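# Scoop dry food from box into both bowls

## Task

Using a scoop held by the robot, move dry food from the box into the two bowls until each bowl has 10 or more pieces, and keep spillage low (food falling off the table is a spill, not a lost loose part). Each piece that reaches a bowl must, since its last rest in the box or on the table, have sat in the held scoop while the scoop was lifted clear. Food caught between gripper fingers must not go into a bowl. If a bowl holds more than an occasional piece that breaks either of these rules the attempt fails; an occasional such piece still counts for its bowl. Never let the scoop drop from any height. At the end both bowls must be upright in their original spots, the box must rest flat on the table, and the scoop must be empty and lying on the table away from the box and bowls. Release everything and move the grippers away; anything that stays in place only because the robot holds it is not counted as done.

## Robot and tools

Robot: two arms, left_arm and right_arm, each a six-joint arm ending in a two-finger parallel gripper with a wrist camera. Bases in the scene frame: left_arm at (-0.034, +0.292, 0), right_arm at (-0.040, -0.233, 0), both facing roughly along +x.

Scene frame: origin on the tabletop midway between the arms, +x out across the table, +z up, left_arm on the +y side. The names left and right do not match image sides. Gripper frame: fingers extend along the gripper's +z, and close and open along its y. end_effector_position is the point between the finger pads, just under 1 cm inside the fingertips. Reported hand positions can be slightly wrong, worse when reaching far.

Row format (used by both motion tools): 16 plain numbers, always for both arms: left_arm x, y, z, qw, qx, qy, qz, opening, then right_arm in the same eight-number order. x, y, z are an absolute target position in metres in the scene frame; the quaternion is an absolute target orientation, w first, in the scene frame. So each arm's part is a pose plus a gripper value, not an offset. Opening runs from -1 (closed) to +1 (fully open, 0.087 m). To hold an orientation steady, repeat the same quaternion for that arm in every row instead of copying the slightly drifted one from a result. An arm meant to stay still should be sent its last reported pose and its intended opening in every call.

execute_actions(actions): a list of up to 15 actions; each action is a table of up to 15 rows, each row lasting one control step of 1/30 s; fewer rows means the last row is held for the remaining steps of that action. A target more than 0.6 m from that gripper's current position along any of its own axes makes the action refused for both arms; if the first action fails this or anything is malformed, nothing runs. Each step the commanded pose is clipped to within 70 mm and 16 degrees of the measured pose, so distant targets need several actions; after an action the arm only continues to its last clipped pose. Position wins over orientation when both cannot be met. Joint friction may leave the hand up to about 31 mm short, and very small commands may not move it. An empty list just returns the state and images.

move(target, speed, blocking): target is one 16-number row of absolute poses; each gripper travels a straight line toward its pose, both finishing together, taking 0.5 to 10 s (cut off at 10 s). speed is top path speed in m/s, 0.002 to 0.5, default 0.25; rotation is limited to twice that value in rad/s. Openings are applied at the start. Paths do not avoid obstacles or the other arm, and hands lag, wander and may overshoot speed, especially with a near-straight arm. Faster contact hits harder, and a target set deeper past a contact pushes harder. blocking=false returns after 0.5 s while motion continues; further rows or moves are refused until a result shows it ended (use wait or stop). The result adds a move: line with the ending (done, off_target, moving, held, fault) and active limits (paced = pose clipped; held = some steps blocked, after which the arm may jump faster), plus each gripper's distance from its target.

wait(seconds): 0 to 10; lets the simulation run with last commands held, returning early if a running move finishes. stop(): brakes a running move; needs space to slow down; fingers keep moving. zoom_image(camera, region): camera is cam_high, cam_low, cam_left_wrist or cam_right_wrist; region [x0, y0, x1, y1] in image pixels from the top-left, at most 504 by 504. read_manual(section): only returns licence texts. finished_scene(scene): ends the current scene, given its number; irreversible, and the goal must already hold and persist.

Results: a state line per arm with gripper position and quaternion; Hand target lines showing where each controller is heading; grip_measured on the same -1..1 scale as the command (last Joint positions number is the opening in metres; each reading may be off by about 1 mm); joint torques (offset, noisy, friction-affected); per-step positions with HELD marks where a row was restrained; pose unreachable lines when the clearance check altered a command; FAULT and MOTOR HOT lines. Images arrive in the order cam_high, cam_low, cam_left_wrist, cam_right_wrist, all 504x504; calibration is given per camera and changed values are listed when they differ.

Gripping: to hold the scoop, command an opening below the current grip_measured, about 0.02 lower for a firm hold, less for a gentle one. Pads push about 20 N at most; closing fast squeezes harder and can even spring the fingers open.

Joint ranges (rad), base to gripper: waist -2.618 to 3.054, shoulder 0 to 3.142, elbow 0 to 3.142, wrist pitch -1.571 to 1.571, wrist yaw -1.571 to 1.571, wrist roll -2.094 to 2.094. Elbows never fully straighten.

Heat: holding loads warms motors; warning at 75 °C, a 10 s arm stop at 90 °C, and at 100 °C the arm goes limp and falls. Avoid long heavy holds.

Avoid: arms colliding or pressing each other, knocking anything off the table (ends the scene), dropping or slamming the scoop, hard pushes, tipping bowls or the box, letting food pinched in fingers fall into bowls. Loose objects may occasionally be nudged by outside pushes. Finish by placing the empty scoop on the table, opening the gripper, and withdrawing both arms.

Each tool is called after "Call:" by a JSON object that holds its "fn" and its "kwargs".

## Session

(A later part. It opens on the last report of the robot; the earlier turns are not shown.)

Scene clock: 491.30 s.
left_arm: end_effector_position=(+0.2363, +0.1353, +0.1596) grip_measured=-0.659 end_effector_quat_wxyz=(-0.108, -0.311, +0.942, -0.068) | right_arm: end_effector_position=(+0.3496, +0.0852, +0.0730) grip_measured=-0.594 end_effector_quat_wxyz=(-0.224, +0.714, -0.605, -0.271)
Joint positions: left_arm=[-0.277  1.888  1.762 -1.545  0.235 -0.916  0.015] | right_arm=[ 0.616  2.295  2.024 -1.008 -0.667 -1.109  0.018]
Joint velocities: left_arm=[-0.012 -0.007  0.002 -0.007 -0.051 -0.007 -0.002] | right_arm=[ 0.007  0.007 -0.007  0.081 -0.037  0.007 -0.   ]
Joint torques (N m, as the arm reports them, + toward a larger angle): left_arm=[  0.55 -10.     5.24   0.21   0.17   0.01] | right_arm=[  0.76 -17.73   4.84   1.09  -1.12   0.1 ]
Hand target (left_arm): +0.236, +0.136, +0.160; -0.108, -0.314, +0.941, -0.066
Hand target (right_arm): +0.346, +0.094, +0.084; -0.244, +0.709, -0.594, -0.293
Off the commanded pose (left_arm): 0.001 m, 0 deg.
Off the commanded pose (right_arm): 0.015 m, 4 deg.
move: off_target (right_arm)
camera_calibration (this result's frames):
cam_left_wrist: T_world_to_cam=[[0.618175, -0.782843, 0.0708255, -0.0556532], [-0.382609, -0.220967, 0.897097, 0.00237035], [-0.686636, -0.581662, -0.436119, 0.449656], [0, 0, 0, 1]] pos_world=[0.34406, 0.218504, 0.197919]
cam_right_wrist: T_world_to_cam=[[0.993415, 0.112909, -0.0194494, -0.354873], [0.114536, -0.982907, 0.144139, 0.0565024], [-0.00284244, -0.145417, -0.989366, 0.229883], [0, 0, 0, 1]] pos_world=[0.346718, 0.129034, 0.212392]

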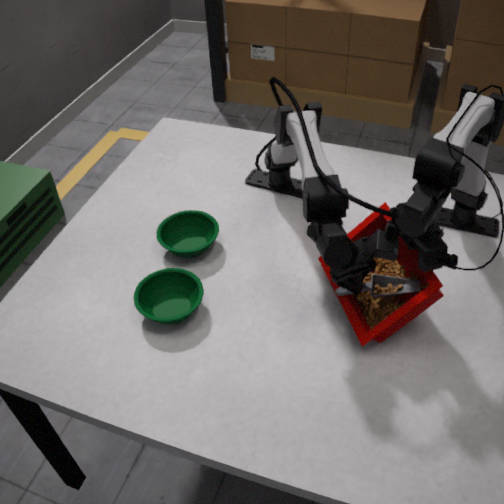

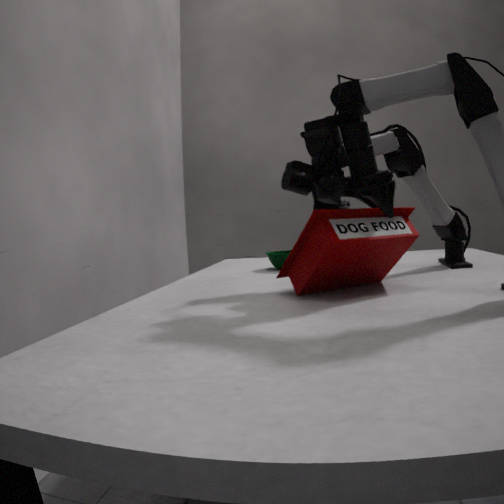

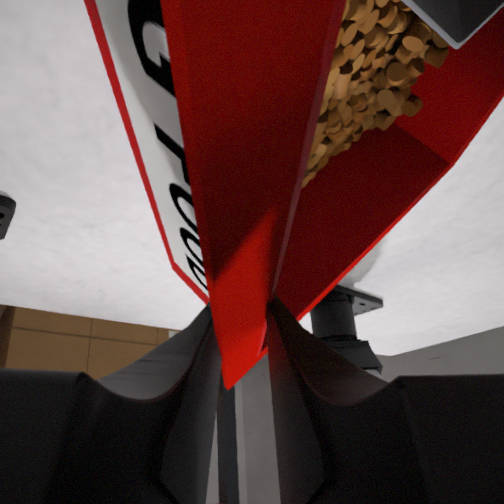

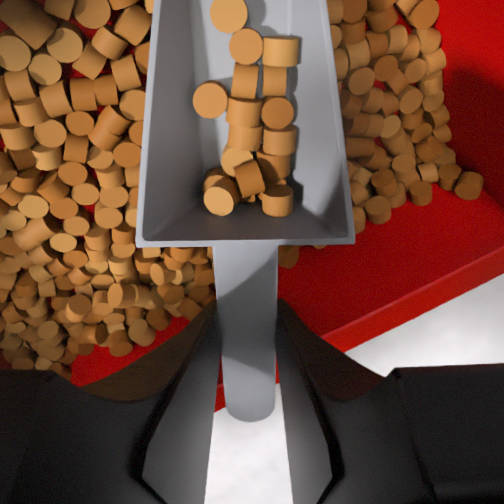

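Call:
{"fn": "move", "kwargs": {"target": [0.236,0.136,0.16,-0.108,-0.314,0.941,-0.066,-0.75, 0.365,-0.02,0.13,0.246,-0.708,0.594,0.293,-0.68], "speed": 0.08}}

Call:
{"fn": "move", "kwargs": {"target": [0.236,0.136,0.16,-0.108,-0.314,0.941,-0.066,-0.75, 0.39,-0.21,0.13,0.36,0.316,0.8686,-0.131,-0.68], "speed": 0.2}}

Call:
{"fn": "zoom_image", "kwargs": {"camera": "cam_high", "region": [100, 150, 320, 350]}}

Scene clock: 518.63 s.
left_arm: end_effector_position=(+0.2363, +0.1351, +0.1597) grip_measured=-0.659 end_effector_quat_wxyz=(-0.108, -0.311, +0.942, -0.068) | right_arm: end_effector_position=(+0.3624, -0.0221, +0.1127) grip_measured=-0.594 end_effector_quat_wxyz=(-0.223, +0.705, -0.605, -0.294)
Joint positions: left_arm=[-0.277  1.888  1.762 -1.545  0.236 -0.916  0.015] | right_arm=[ 0.372  2.248  2.1   -1.357 -0.755 -1.414  0.018]
Joint velocities: left_arm=[ 0.007 -0.007 -0.002  0.007 -0.037 -0.051 -0.   ] | right_arm=[ 0.012 -0.002 -0.002 -0.051  0.007 -0.051  0.001]
Joint torques (N m, as the arm reports them, + toward a larger angle): left_arm=[  0.72 -10.03   5.29   0.15   0.15   0.04] | right_arm=[  0.3  -15.92   8.7    0.36  -0.77  -0.05]
Hand target (left_arm): +0.236, +0.136, +0.160; -0.108, -0.314, +0.941, -0.066
Hand target (right_arm): +0.367, -0.020, +0.130; -0.246, +0.708, -0.594, -0.292
Off the commanded pose (left_arm): 0.001 m, 0 deg.
Off the commanded pose (right_arm): 0.018 m, 3 deg.
move: off_target (right_arm)
camera_calibration (this result's frames):
cam_left_wrist: T_world_to_cam=[[0.618225, -0.782736, 0.0715722, -0.0559498], [-0.382726, -0.220246, 0.897225, 0.00223591], [-0.686527, -0.582079, -0.435735, 0.449594], [0, 0, 0, 1]] pos_world=[0.344103, 0.218398, 0.197902]
cam_right_wrist: T_world_to_cam=[[0.99202, 0.11326, -0.0553957, -0.350133], [0.11877, -0.986908, 0.109118, -0.0538247], [-0.0423117, -0.114826, -0.992484, 0.268926], [0, 0, 0, 1]] pos_world=[0.365111, 0.017416, 0.253382]

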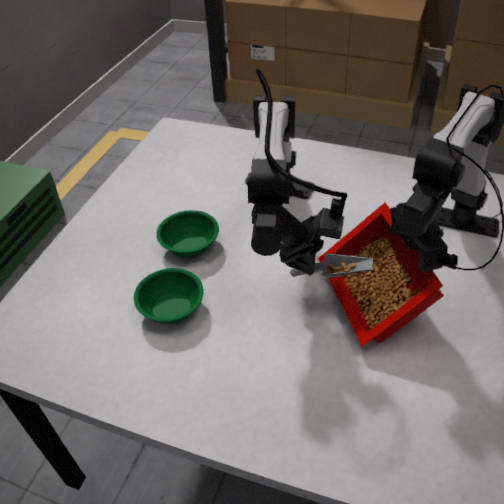

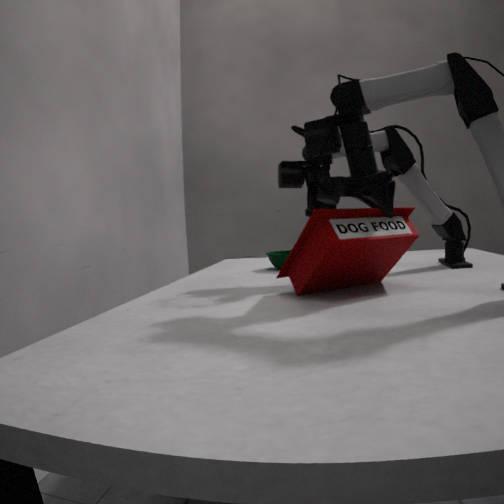

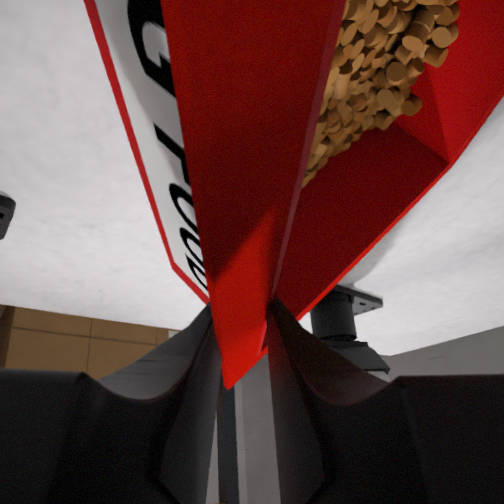

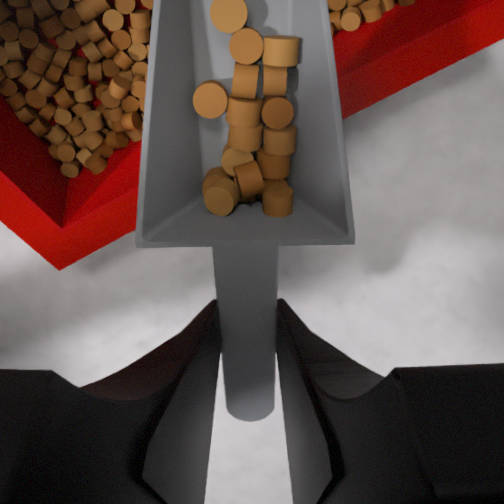

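Scene clock: 525.27 s.
left_arm: end_effector_position=(+0.2363, +0.1351, +0.1597) grip_measured=-0.659 end_effector_quat_wxyz=(-0.108, -0.311, +0.942, -0.068) | right_arm: end_effector_position=(+0.3835, -0.2109, +0.1212) grip_measured=-0.594 end_effector_quat_wxyz=(+0.344, +0.307, +0.877, -0.134)
Joint positions: left_arm=[-0.277  1.888  1.762 -1.545  0.236 -0.916  0.015] | right_arm=[ 0.315  1.795  1.44  -0.705  0.583  0.742  0.018]
Joint velocities: left_arm=[ 0.017  0.012 -0.007 -0.051 -0.051 -0.022  0.001] | right_arm=[-0.022 -0.002 -0.002 -0.051  0.051 -0.022 -0.   ]
Joint torques (N m, as the arm reports them, + toward a larger angle): left_arm=[  0.81 -10.06   5.39   0.2    0.2    0.04] | right_arm=[  1.12 -10.07   9.48   1.15   0.57   0.13]
Hand target (left_arm): +0.236, +0.136, +0.160; -0.108, -0.314, +0.941, -0.066
Hand target (right_arm): +0.392, -0.210, +0.130; +0.358, +0.315, +0.869, -0.133
Off the commanded pose (left_arm): 0.001 m, 0 deg.
Off the commanded pose (right_arm): 0.011 m, 2 deg.
move: off_target (right_arm)
camera_calibration (this result's frames):
cam_left_wrist: T_world_to_cam=[[0.618225, -0.782736, 0.0715722, -0.0559498], [-0.382726, -0.220246, 0.897225, 0.00223591], [-0.686527, -0.582079, -0.435735, 0.449594], [0, 0, 0, 1]] pos_world=[0.344103, 0.218398, 0.197902]
cam_right_wrist: T_world_to_cam=[[-0.672218, -0.740289, 0.00972998, 0.101078], [-0.735369, 0.669158, 0.107047, 0.433546], [-0.0857569, 0.0648041, -0.994206, 0.311414], [0, 0, 0, 1]] pos_world=[0.413469, -0.235465, 0.262217]

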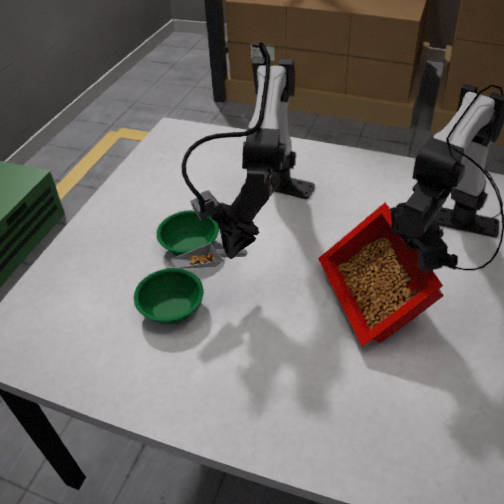

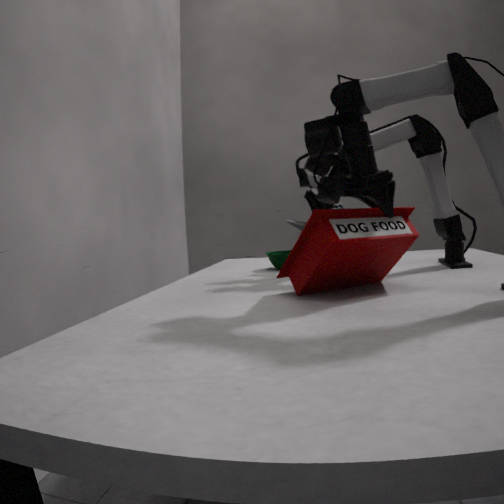

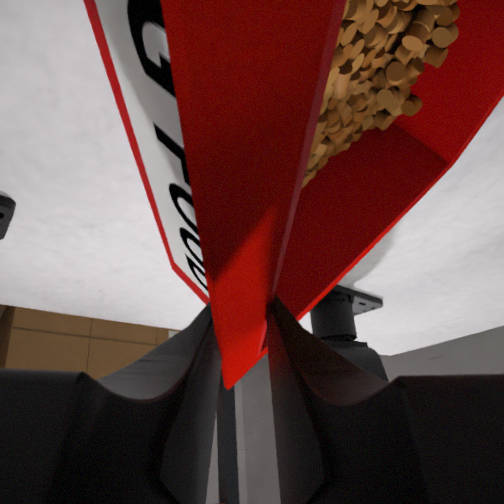

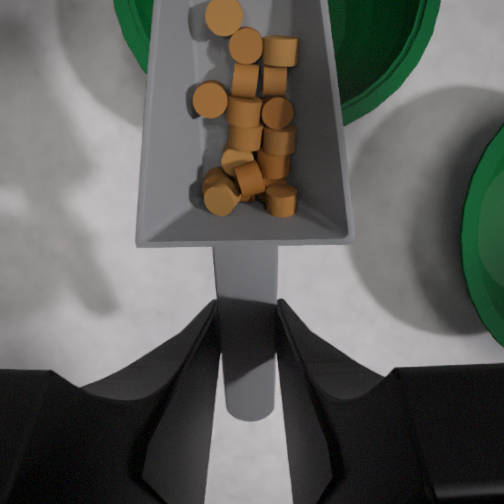

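Region (100, 150, 320, 350) of cam_high's 504x504 image, scaled by 2.291, with more detail than that image has; it fills the top 458 rows of this view, and the rest is white.

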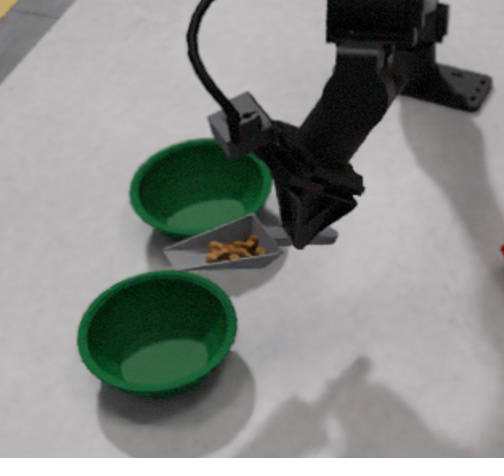

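Call:
{"fn": "move", "kwargs": {"target": [0.236,0.136,0.16,-0.108,-0.314,0.941,-0.066,-0.75, 0.408,-0.246,0.135,0.1874,0.335,0.921,-0.068,-0.68], "speed": 0.1}}

Call:
{"fn": "move", "kwargs": {"target": [0.236,0.136,0.16,-0.108,-0.314,0.941,-0.066,-0.75, 0.408,-0.246,0.135,-0.082,0.3407,0.9363,0.0298,-0.68], "speed": 0.1}}

Call:
{"fn": "zoom_image", "kwargs": {"camera": "cam_high", "region": [100, 150, 320, 350]}}

Scene clock: 541.27 s.
left_arm: end_effector_position=(+0.2363, +0.1351, +0.1597) grip_measured=-0.659 end_effector_quat_wxyz=(-0.108, -0.311, +0.942, -0.068) | right_arm: end_effector_position=(+0.4035, -0.2429, +0.1286) grip_measured=-0.594 end_effector_quat_wxyz=(+0.180, +0.335, +0.922, -0.073)
Joint positions: left_arm=[-0.277  1.888  1.762 -1.545  0.236 -0.916  0.015] | right_arm=[ 0.114  2.098  2.002 -1.184  0.266  0.683  0.018]
Joint velocities: left_arm=[-0.022  0.002 -0.012 -0.037 -0.007 -0.007  0.   ] | right_arm=[-0.012 -0.007  0.007  0.066 -0.11  -0.051 -0.001]
Joint torques (N m, as the arm reports them, + toward a larger angle): left_arm=[ 0.75 -9.89  5.3   0.16  0.16  0.05] | right_arm=[ -0.04 -13.08   9.15   0.85   0.1   -0.08]
Hand target (left_arm): +0.236, +0.136, +0.160; -0.108, -0.314, +0.941, -0.066
Hand target (right_arm): +0.409, -0.246, +0.135; +0.188, +0.335, +0.921, -0.068
Off the commanded pose (left_arm): 0.001 m, 0 deg.
Off the commanded pose (right_arm): 0.008 m, 1 deg.
move: done
camera_calibration (this result's frames):
cam_left_wrist: T_world_to_cam=[[0.618225, -0.782736, 0.0715722, -0.0559498], [-0.382726, -0.220246, 0.897225, 0.00223591], [-0.686527, -0.582079, -0.435735, 0.449594], [0, 0, 0, 1]] pos_world=[0.344103, 0.218398, 0.197902]
cam_right_wrist: T_world_to_cam=[[-0.686373, -0.726947, 0.0209551, 0.098264], [-0.641329, 0.618617, 0.453883, 0.374048], [-0.342913, 0.298094, -0.890815, 0.469717], [0, 0, 0, 1]] pos_world=[0.468405, -0.299979, 0.246597]

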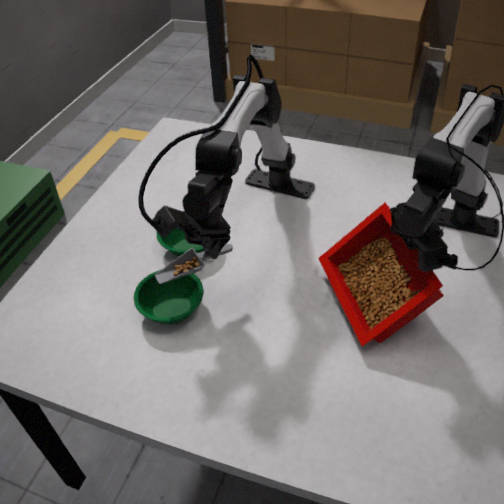

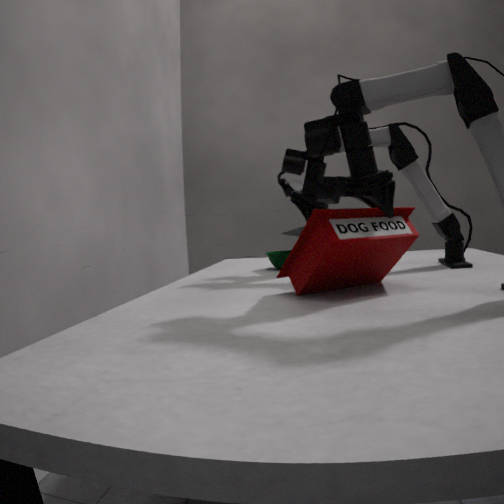

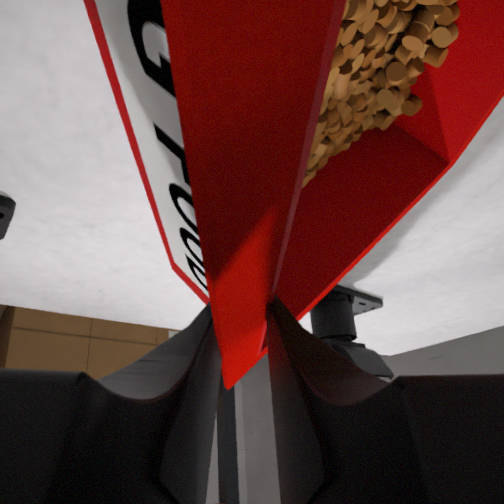

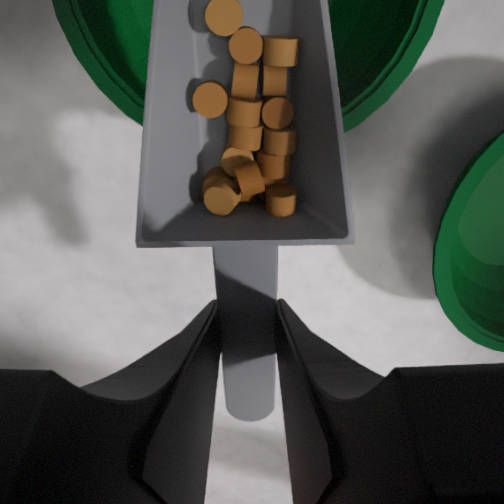

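Scene clock: 544.43 s.
left_arm: end_effector_position=(+0.2363, +0.1351, +0.1597) grip_measured=-0.659 end_effector_quat_wxyz=(-0.108, -0.311, +0.942, -0.068) | right_arm: end_effector_position=(+0.4043, -0.2433, +0.1327) grip_measured=-0.594 end_effector_quat_wxyz=(+0.044, +0.357, +0.931, +0.065)
Joint positions: left_arm=[-0.277  1.888  1.762 -1.545  0.236 -0.916  0.015] | right_arm=[-0.029  2.37   2.467 -1.55  -0.105  0.621  0.018]
Joint velocities: left_arm=[ 0.002 -0.007  0.017 -0.007 -0.051 -0.051  0.   ] | right_arm=[-0.012  0.002  0.017 -0.066 -0.022 -0.066  0.001]
Joint torques (N m, as the arm reports them, + toward a larger angle): left_arm=[ 0.65 -9.99  5.06  0.21  0.19  0.05] | right_arm=[ -0.06 -13.96   8.4    0.52  -0.19  -0.07]
Hand target (left_arm): +0.236, +0.136, +0.160; -0.108, -0.314, +0.941, -0.066
Hand target (right_arm): +0.408, -0.246, +0.135; +0.048, +0.356, +0.930, +0.073
Off the commanded pose (left_arm): 0.001 m, 0 deg.
Off the commanded pose (right_arm): 0.005 m, 15 deg.
joint sent to its limit (right arm) — the command would take joint 4 (wrist pitch) past its lower limit, so that joint was sent only as far as its limit.
move: off_target (right_arm)
camera_calibration (this result's frames):
cam_left_wrist: T_world_to_cam=[[0.618225, -0.782736, 0.0715722, -0.0559498], [-0.382726, -0.220246, 0.897225, 0.00223591], [-0.686527, -0.582079, -0.435735, 0.449594], [0, 0, 0, 1]] pos_world=[0.344103, 0.218398, 0.197902]
cam_right_wrist: T_world_to_cam=[[-0.698546, -0.704172, -0.127181, 0.12862], [-0.543065, 0.405973, 0.735028, 0.244185], [-0.465954, 0.582519, -0.666002, 0.562823], [0, 0, 0, 1]] pos_world=[0.484705, -0.336417, 0.211717]

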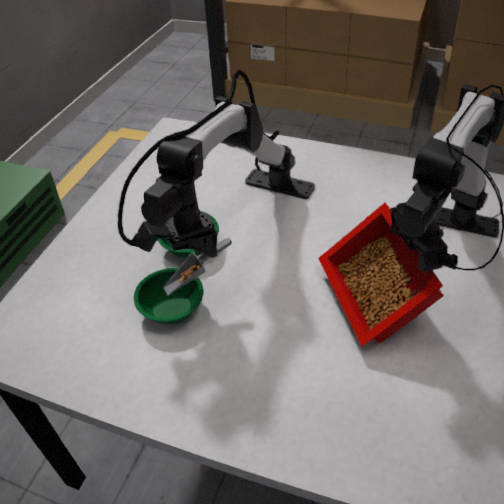

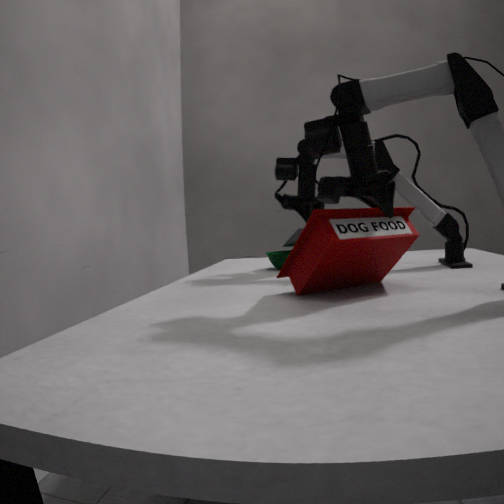

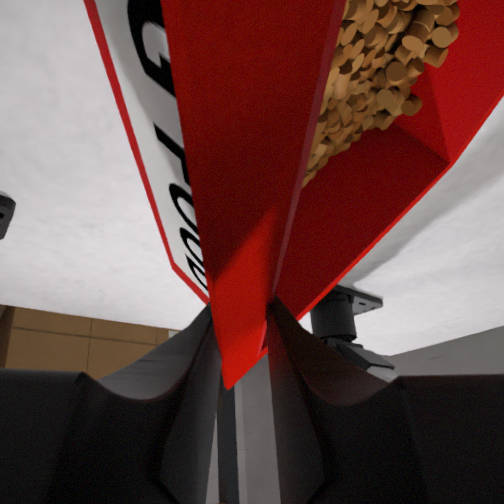

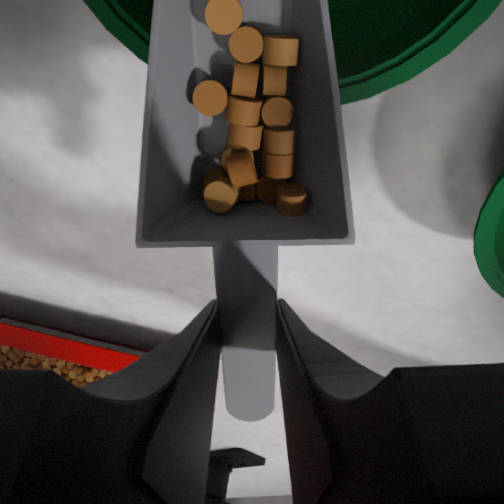

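Region (100, 150, 320, 350) of cam_high's 504x504 image, scaled by 2.291, with more detail than that image has; it fills the top 458 rows of this view, and the rest is white.

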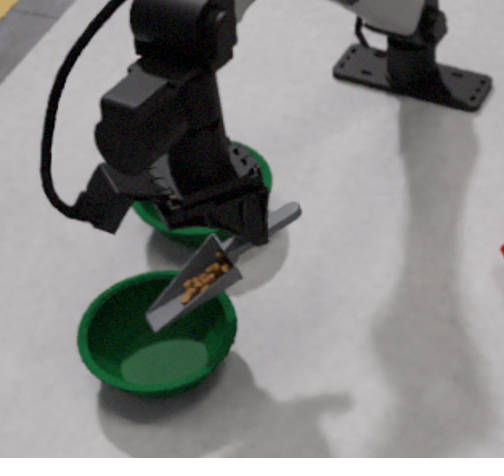

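Call:
{"fn": "move", "kwargs": {"target": [0.236,0.136,0.16,-0.108,-0.314,0.941,-0.066,-0.75, 0.435,-0.21,0.135,-0.1425,0.565,0.807,0.0999,-0.68], "speed": 0.1}}

Call:
{"fn": "zoom_image", "kwargs": {"camera": "cam_high", "region": [100, 150, 320, 350]}}

Scene clock: 569.47 s.
left_arm: end_effector_position=(+0.2363, +0.1351, +0.1597) grip_measured=-0.659 end_effector_quat_wxyz=(-0.108, -0.311, +0.942, -0.068) | right_arm: end_effector_position=(+0.4288, -0.2061, +0.1281) grip_measured=-0.594 end_effector_quat_wxyz=(-0.050, +0.583, +0.795, +0.161)
Joint positions: left_arm=[-0.277  1.888  1.762 -1.545  0.236 -0.916  0.015] | right_arm=[-0.052  2.436  2.483 -1.552 -0.331  1.136  0.018]
Joint velocities: left_arm=[ 0.002 -0.012 -0.012 -0.066 -0.037  0.066 -0.   ] | right_arm=[-0.007  0.012  0.002  0.022 -0.022 -0.022 -0.001]
Joint torques (N m, as the arm reports them, + toward a larger angle): left_arm=[  0.7  -10.09   5.28   0.18   0.14   0.01] | right_arm=[ -0.05 -15.14   8.28   0.4   -0.38   0.12]
Hand target (left_arm): +0.236, +0.136, +0.160; -0.108, -0.314, +0.941, -0.066
Hand target (right_arm): +0.434, -0.209, +0.135; -0.045, +0.591, +0.787, +0.172
Off the commanded pose (left_arm): 0.001 m, 0 deg.
Off the commanded pose (right_arm): 0.010 m, 13 deg.
joint sent to its limit (right arm) — the command would take joint 4 (wrist pitch) past its lower limit, so that joint was sent only as far as its limit.
move: off_target (right_arm)
camera_calibration (this result's frames):
cam_left_wrist: T_world_to_cam=[[0.618225, -0.782736, 0.0715722, -0.0559498], [-0.382726, -0.220246, 0.897225, 0.00223591], [-0.686527, -0.582079, -0.435735, 0.449594], [0, 0, 0, 1]] pos_world=[0.344103, 0.218398, 0.197902]
cam_right_wrist: T_world_to_cam=[[-0.960064, -0.23085, -0.158065, 0.384981], [-0.236493, 0.367739, 0.899355, 0.0853674], [-0.14949, 0.90082, -0.407648, 0.446324], [0, 0, 0, 1]] pos_world=[0.456517, -0.344577, 0.166019]

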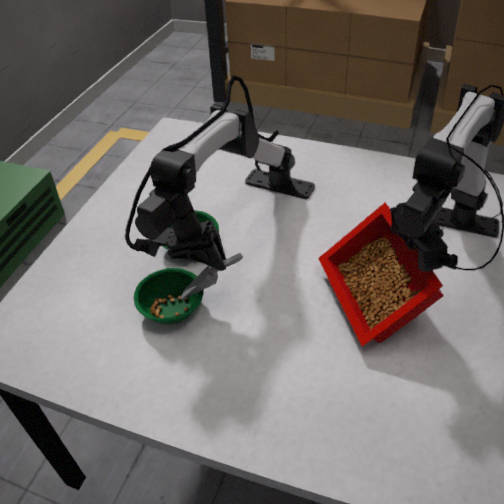

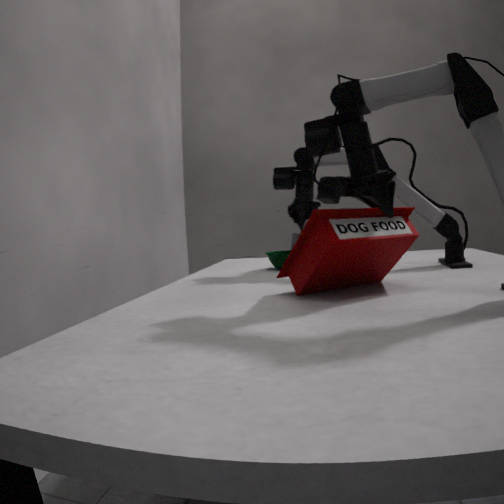

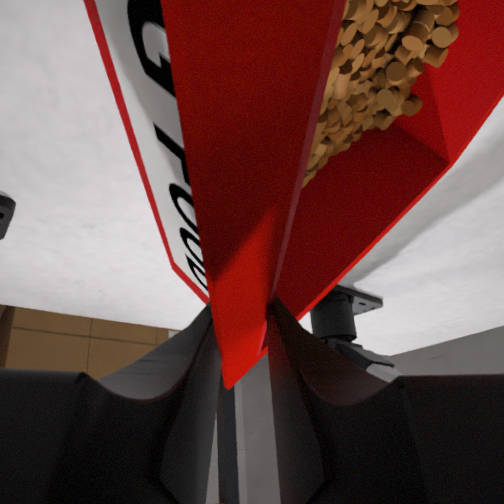

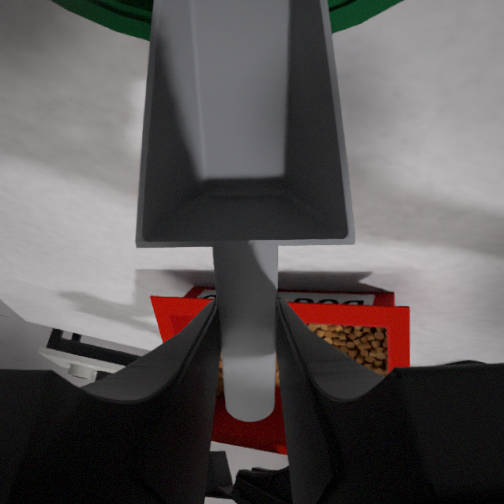

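Region (100, 150, 320, 350) of cam_high's 504x504 image, scaled by 2.291, with more detail than that image has; it fills the top 458 rows of this view, and the rest is white.

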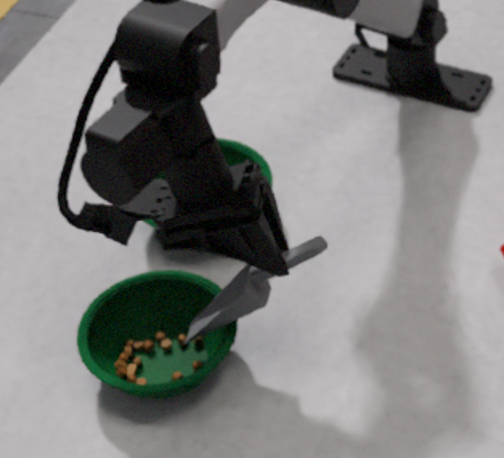

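Call:
{"fn": "move", "kwargs": {"target": [0.236,0.136,0.16,-0.108,-0.314,0.941,-0.066,-0.75, 0.42,-0.19,0.15,0.107,0.569,0.812,-0.075,-0.68], "speed": 0.15}}

Call:
{"fn": "move", "kwargs": {"target": [0.236,0.136,0.16,-0.108,-0.314,0.941,-0.066,-0.75, 0.36,-0.13,0.15,0.172,-0.1285,0.976,0.0227,-0.68], "speed": 0.3}}

Call:
{"fn": "move", "kwargs": {"target": [0.236,0.136,0.16,-0.108,-0.314,0.941,-0.066,-0.75, 0.36,-0.05,0.105,0.0449,-0.764,0.6415,0.0535,-0.68], "speed": 0.3}}

Call:
{"fn": "zoom_image", "kwargs": {"camera": "cam_high", "region": [120, 180, 460, 350]}}

Scene clock: 587.83 s.
left_arm: end_effector_position=(+0.2363, +0.1351, +0.1597) grip_measured=-0.659 end_effector_quat_wxyz=(-0.108, -0.311, +0.942, -0.068) | right_arm: end_effector_position=(+0.4252, -0.1898, +0.1441) grip_measured=-0.594 end_effector_quat_wxyz=(+0.134, +0.565, +0.813, -0.037)
Joint positions: left_arm=[-0.277  1.888  1.762 -1.545  0.236 -0.916  0.015] | right_arm=[ 0.184  2.342  2.483 -1.552  0.23   1.291  0.018]
Joint velocities: left_arm=[-0.012 -0.012  0.007 -0.022 -0.007 -0.007 -0.001] | right_arm=[ 0.007 -0.007 -0.012 -0.022 -0.007 -0.037  0.001]
Joint torques (N m, as the arm reports them, + toward a larger angle): left_arm=[ 0.72 -9.87  5.23  0.13  0.19  0.03] | right_arm=[  1.28 -17.53   3.94   0.56   0.37   0.1 ]
Hand target (left_arm): +0.236, +0.136, +0.160; -0.108, -0.314, +0.941, -0.066
Hand target (right_arm): +0.420, -0.190, +0.150; +0.140, +0.567, +0.811, -0.043
Off the commanded pose (left_arm): 0.001 m, 0 deg.
Off the commanded pose (right_arm): 0.008 m, 5 deg.
joint sent to its limit (right arm) — the command would take joint 4 (wrist pitch) past its lower limit, so that joint was sent only as far as its limit.
move: off_target (right_arm)
camera_calibration (this result's frames):
cam_left_wrist: T_world_to_cam=[[0.618225, -0.782736, 0.0715722, -0.0559498], [-0.382726, -0.220246, 0.897225, 0.00223591], [-0.686527, -0.582079, -0.435735, 0.449594], [0, 0, 0, 1]] pos_world=[0.344103, 0.218398, 0.197902]
cam_right_wrist: T_world_to_cam=[[-0.948575, -0.306862, -0.0777273, 0.356938], [-0.295462, 0.770143, 0.565316, 0.213707], [-0.113613, 0.55921, -0.821204, 0.417115], [0, 0, 0, 1]] pos_world=[0.449114, -0.288309, 0.249469]

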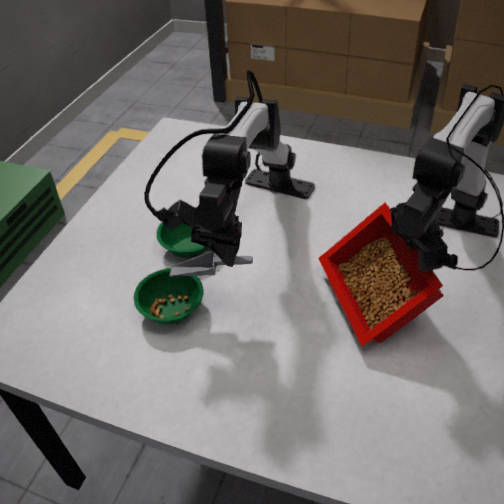

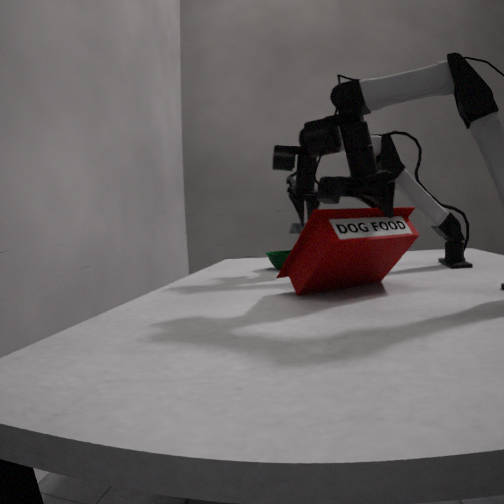

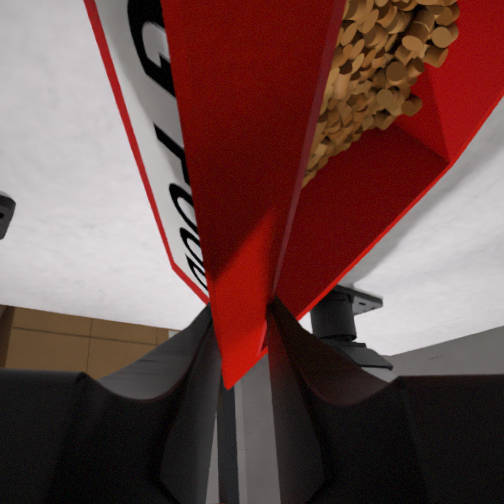

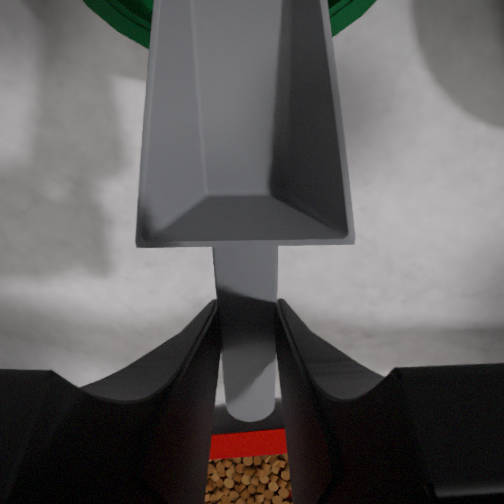

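Scene clock: 590.87 s.
left_arm: end_effector_position=(+0.2363, +0.1351, +0.1597) grip_measured=-0.659 end_effector_quat_wxyz=(-0.108, -0.311, +0.942, -0.068) | right_arm: end_effector_position=(+0.3593, -0.1361, +0.1437) grip_measured=-0.594 end_effector_quat_wxyz=(+0.158, -0.117, +0.980, +0.016)
Joint positions: left_arm=[-0.277  1.888  1.762 -1.545  0.236 -0.916  0.015] | right_arm=[ 0.33   1.97   1.877 -1.158  0.007  0.002  0.018]
Joint velocities: left_arm=[-0.007  0.007  0.002  0.066 -0.007 -0.037 -0.   ] | right_arm=[-0.007 -0.007 -0.017  0.037 -0.037 -0.11   0.001]
Joint torques (N m, as the arm reports them, + toward a larger angle): left_arm=[  0.78 -10.21   5.13   0.19   0.18   0.  ] | right_arm=[  1.51 -15.04   5.07   1.13  -0.16  -0.11]
Hand target (left_arm): +0.236, +0.136, +0.160; -0.108, -0.314, +0.941, -0.066
Hand target (right_arm): +0.358, -0.131, +0.150; +0.172, -0.128, +0.976, +0.022
Off the commanded pose (left_arm): 0.001 m, 0 deg.
Off the commanded pose (right_arm): 0.009 m, 2 deg.
move: done
camera_calibration (this result's frames):
cam_left_wrist: T_world_to_cam=[[0.618225, -0.782736, 0.0715722, -0.0559498], [-0.382726, -0.220246, 0.897225, 0.00223591], [-0.686527, -0.582079, -0.435735, 0.449594], [0, 0, 0, 1]] pos_world=[0.344103, 0.218398, 0.197902]
cam_right_wrist: T_world_to_cam=[[0.180213, -0.983483, 0.016877, -0.200422], [-0.84372, -0.145738, 0.516621, 0.232455], [-0.505629, -0.107342, -0.856048, 0.434393], [0, 0, 0, 1]] pos_world=[0.451887, -0.116605, 0.255152]

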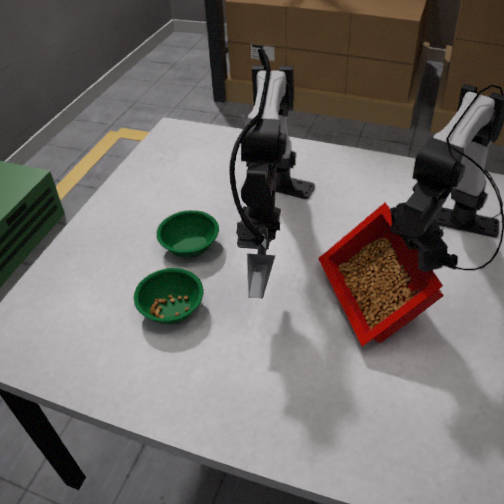

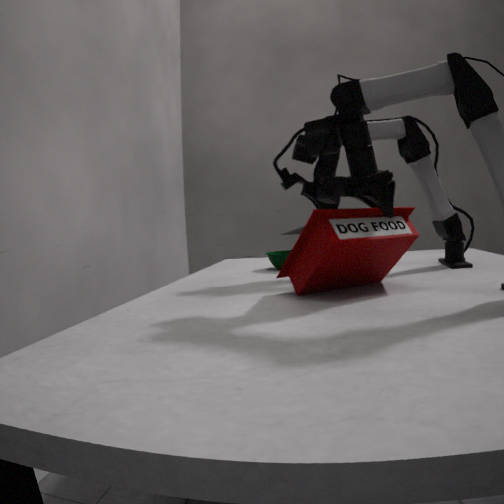

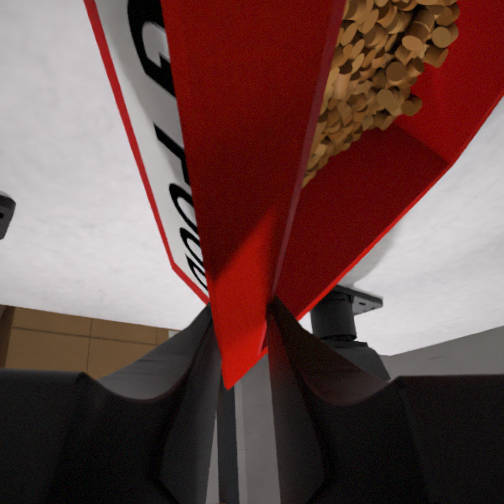

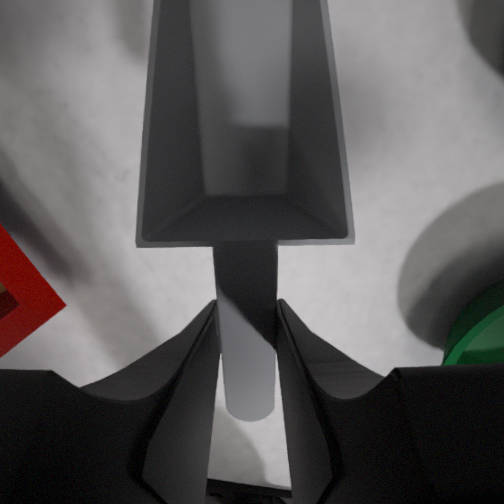

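Scene clock: 593.97 s.
left_arm: end_effector_position=(+0.2363, +0.1351, +0.1597) grip_measured=-0.659 end_effector_quat_wxyz=(-0.108, -0.311, +0.942, -0.068) | right_arm: end_effector_position=(+0.3574, -0.0564, +0.1008) grip_measured=-0.594 end_effector_quat_wxyz=(-0.039, +0.757, -0.650, -0.051)
Joint positions: left_arm=[-0.277  1.888  1.762 -1.545  0.236 -0.916  0.015] | right_arm=[ 0.548  2.27   2.184 -1.453 -0.124 -1.262  0.018]
Joint velocities: left_arm=[-0.002  0.002  0.007  0.051 -0.007  0.007  0.   ] | right_arm=[ 0.002  0.002  0.002  0.007  0.081 -0.051 -0.   ]
Joint torques (N m, as the arm reports them, + toward a larger angle): left_arm=[ 0.72 -9.98  5.13  0.2   0.22  0.04] | right_arm=[  1.42 -13.82   8.64   0.31  -0.33  -0.08]
Hand target (left_arm): +0.236, +0.136, +0.160; -0.108, -0.314, +0.941, -0.066
Hand target (right_arm): +0.359, -0.049, +0.105; -0.047, +0.764, -0.641, -0.054
Off the commanded pose (left_arm): 0.001 m, 0 deg.
Off the commanded pose (right_arm): 0.008 m, 1 deg.
move: done
camera_calibration (this result's frames):
cam_left_wrist: T_world_to_cam=[[0.618225, -0.782736, 0.0715722, -0.0559498], [-0.382726, -0.220246, 0.897225, 0.00223591], [-0.686527, -0.582079, -0.435735, 0.449594], [0, 0, 0, 1]] pos_world=[0.344103, 0.218398, 0.197902]
cam_right_wrist: T_world_to_cam=[[0.994975, 0.0992164, 0.0134281, -0.350733], [0.0646257, -0.738868, 0.670744, -0.109054], [0.0764704, -0.666506, -0.741567, 0.154185], [0, 0, 0, 1]] pos_world=[0.344228, 0.0569869, 0.192196]

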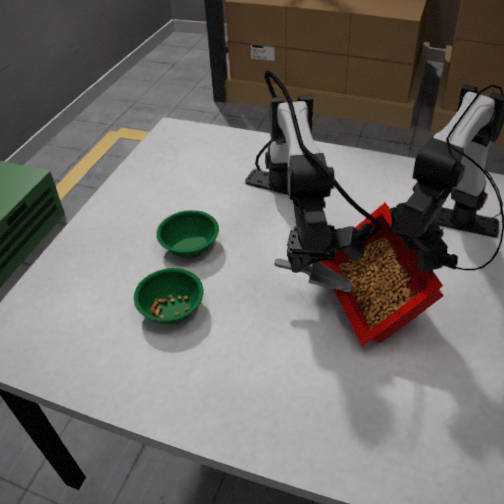

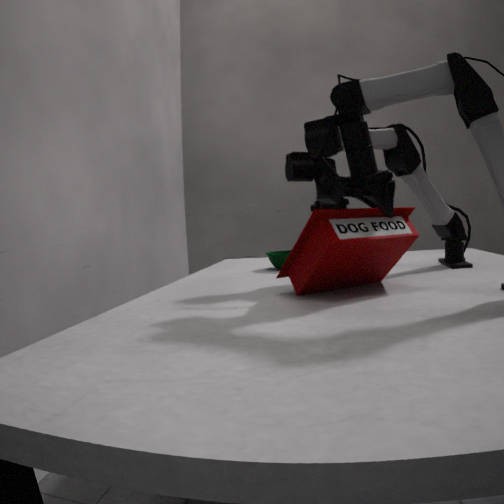

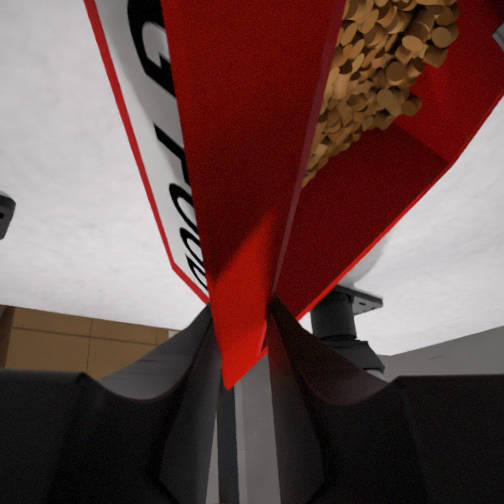

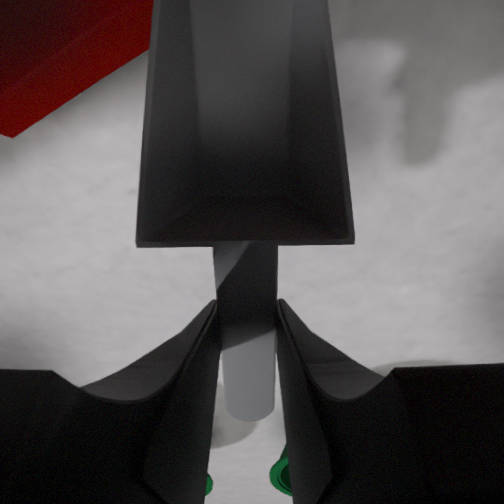

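Region (120, 180, 460, 350) of cam_high's 504x504 image, scaled by 1.482, with more detail than that image has.

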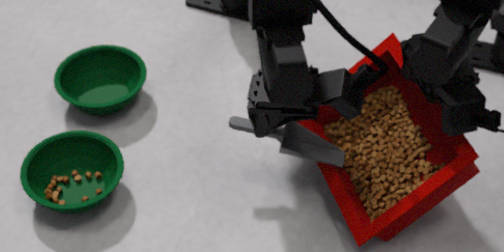

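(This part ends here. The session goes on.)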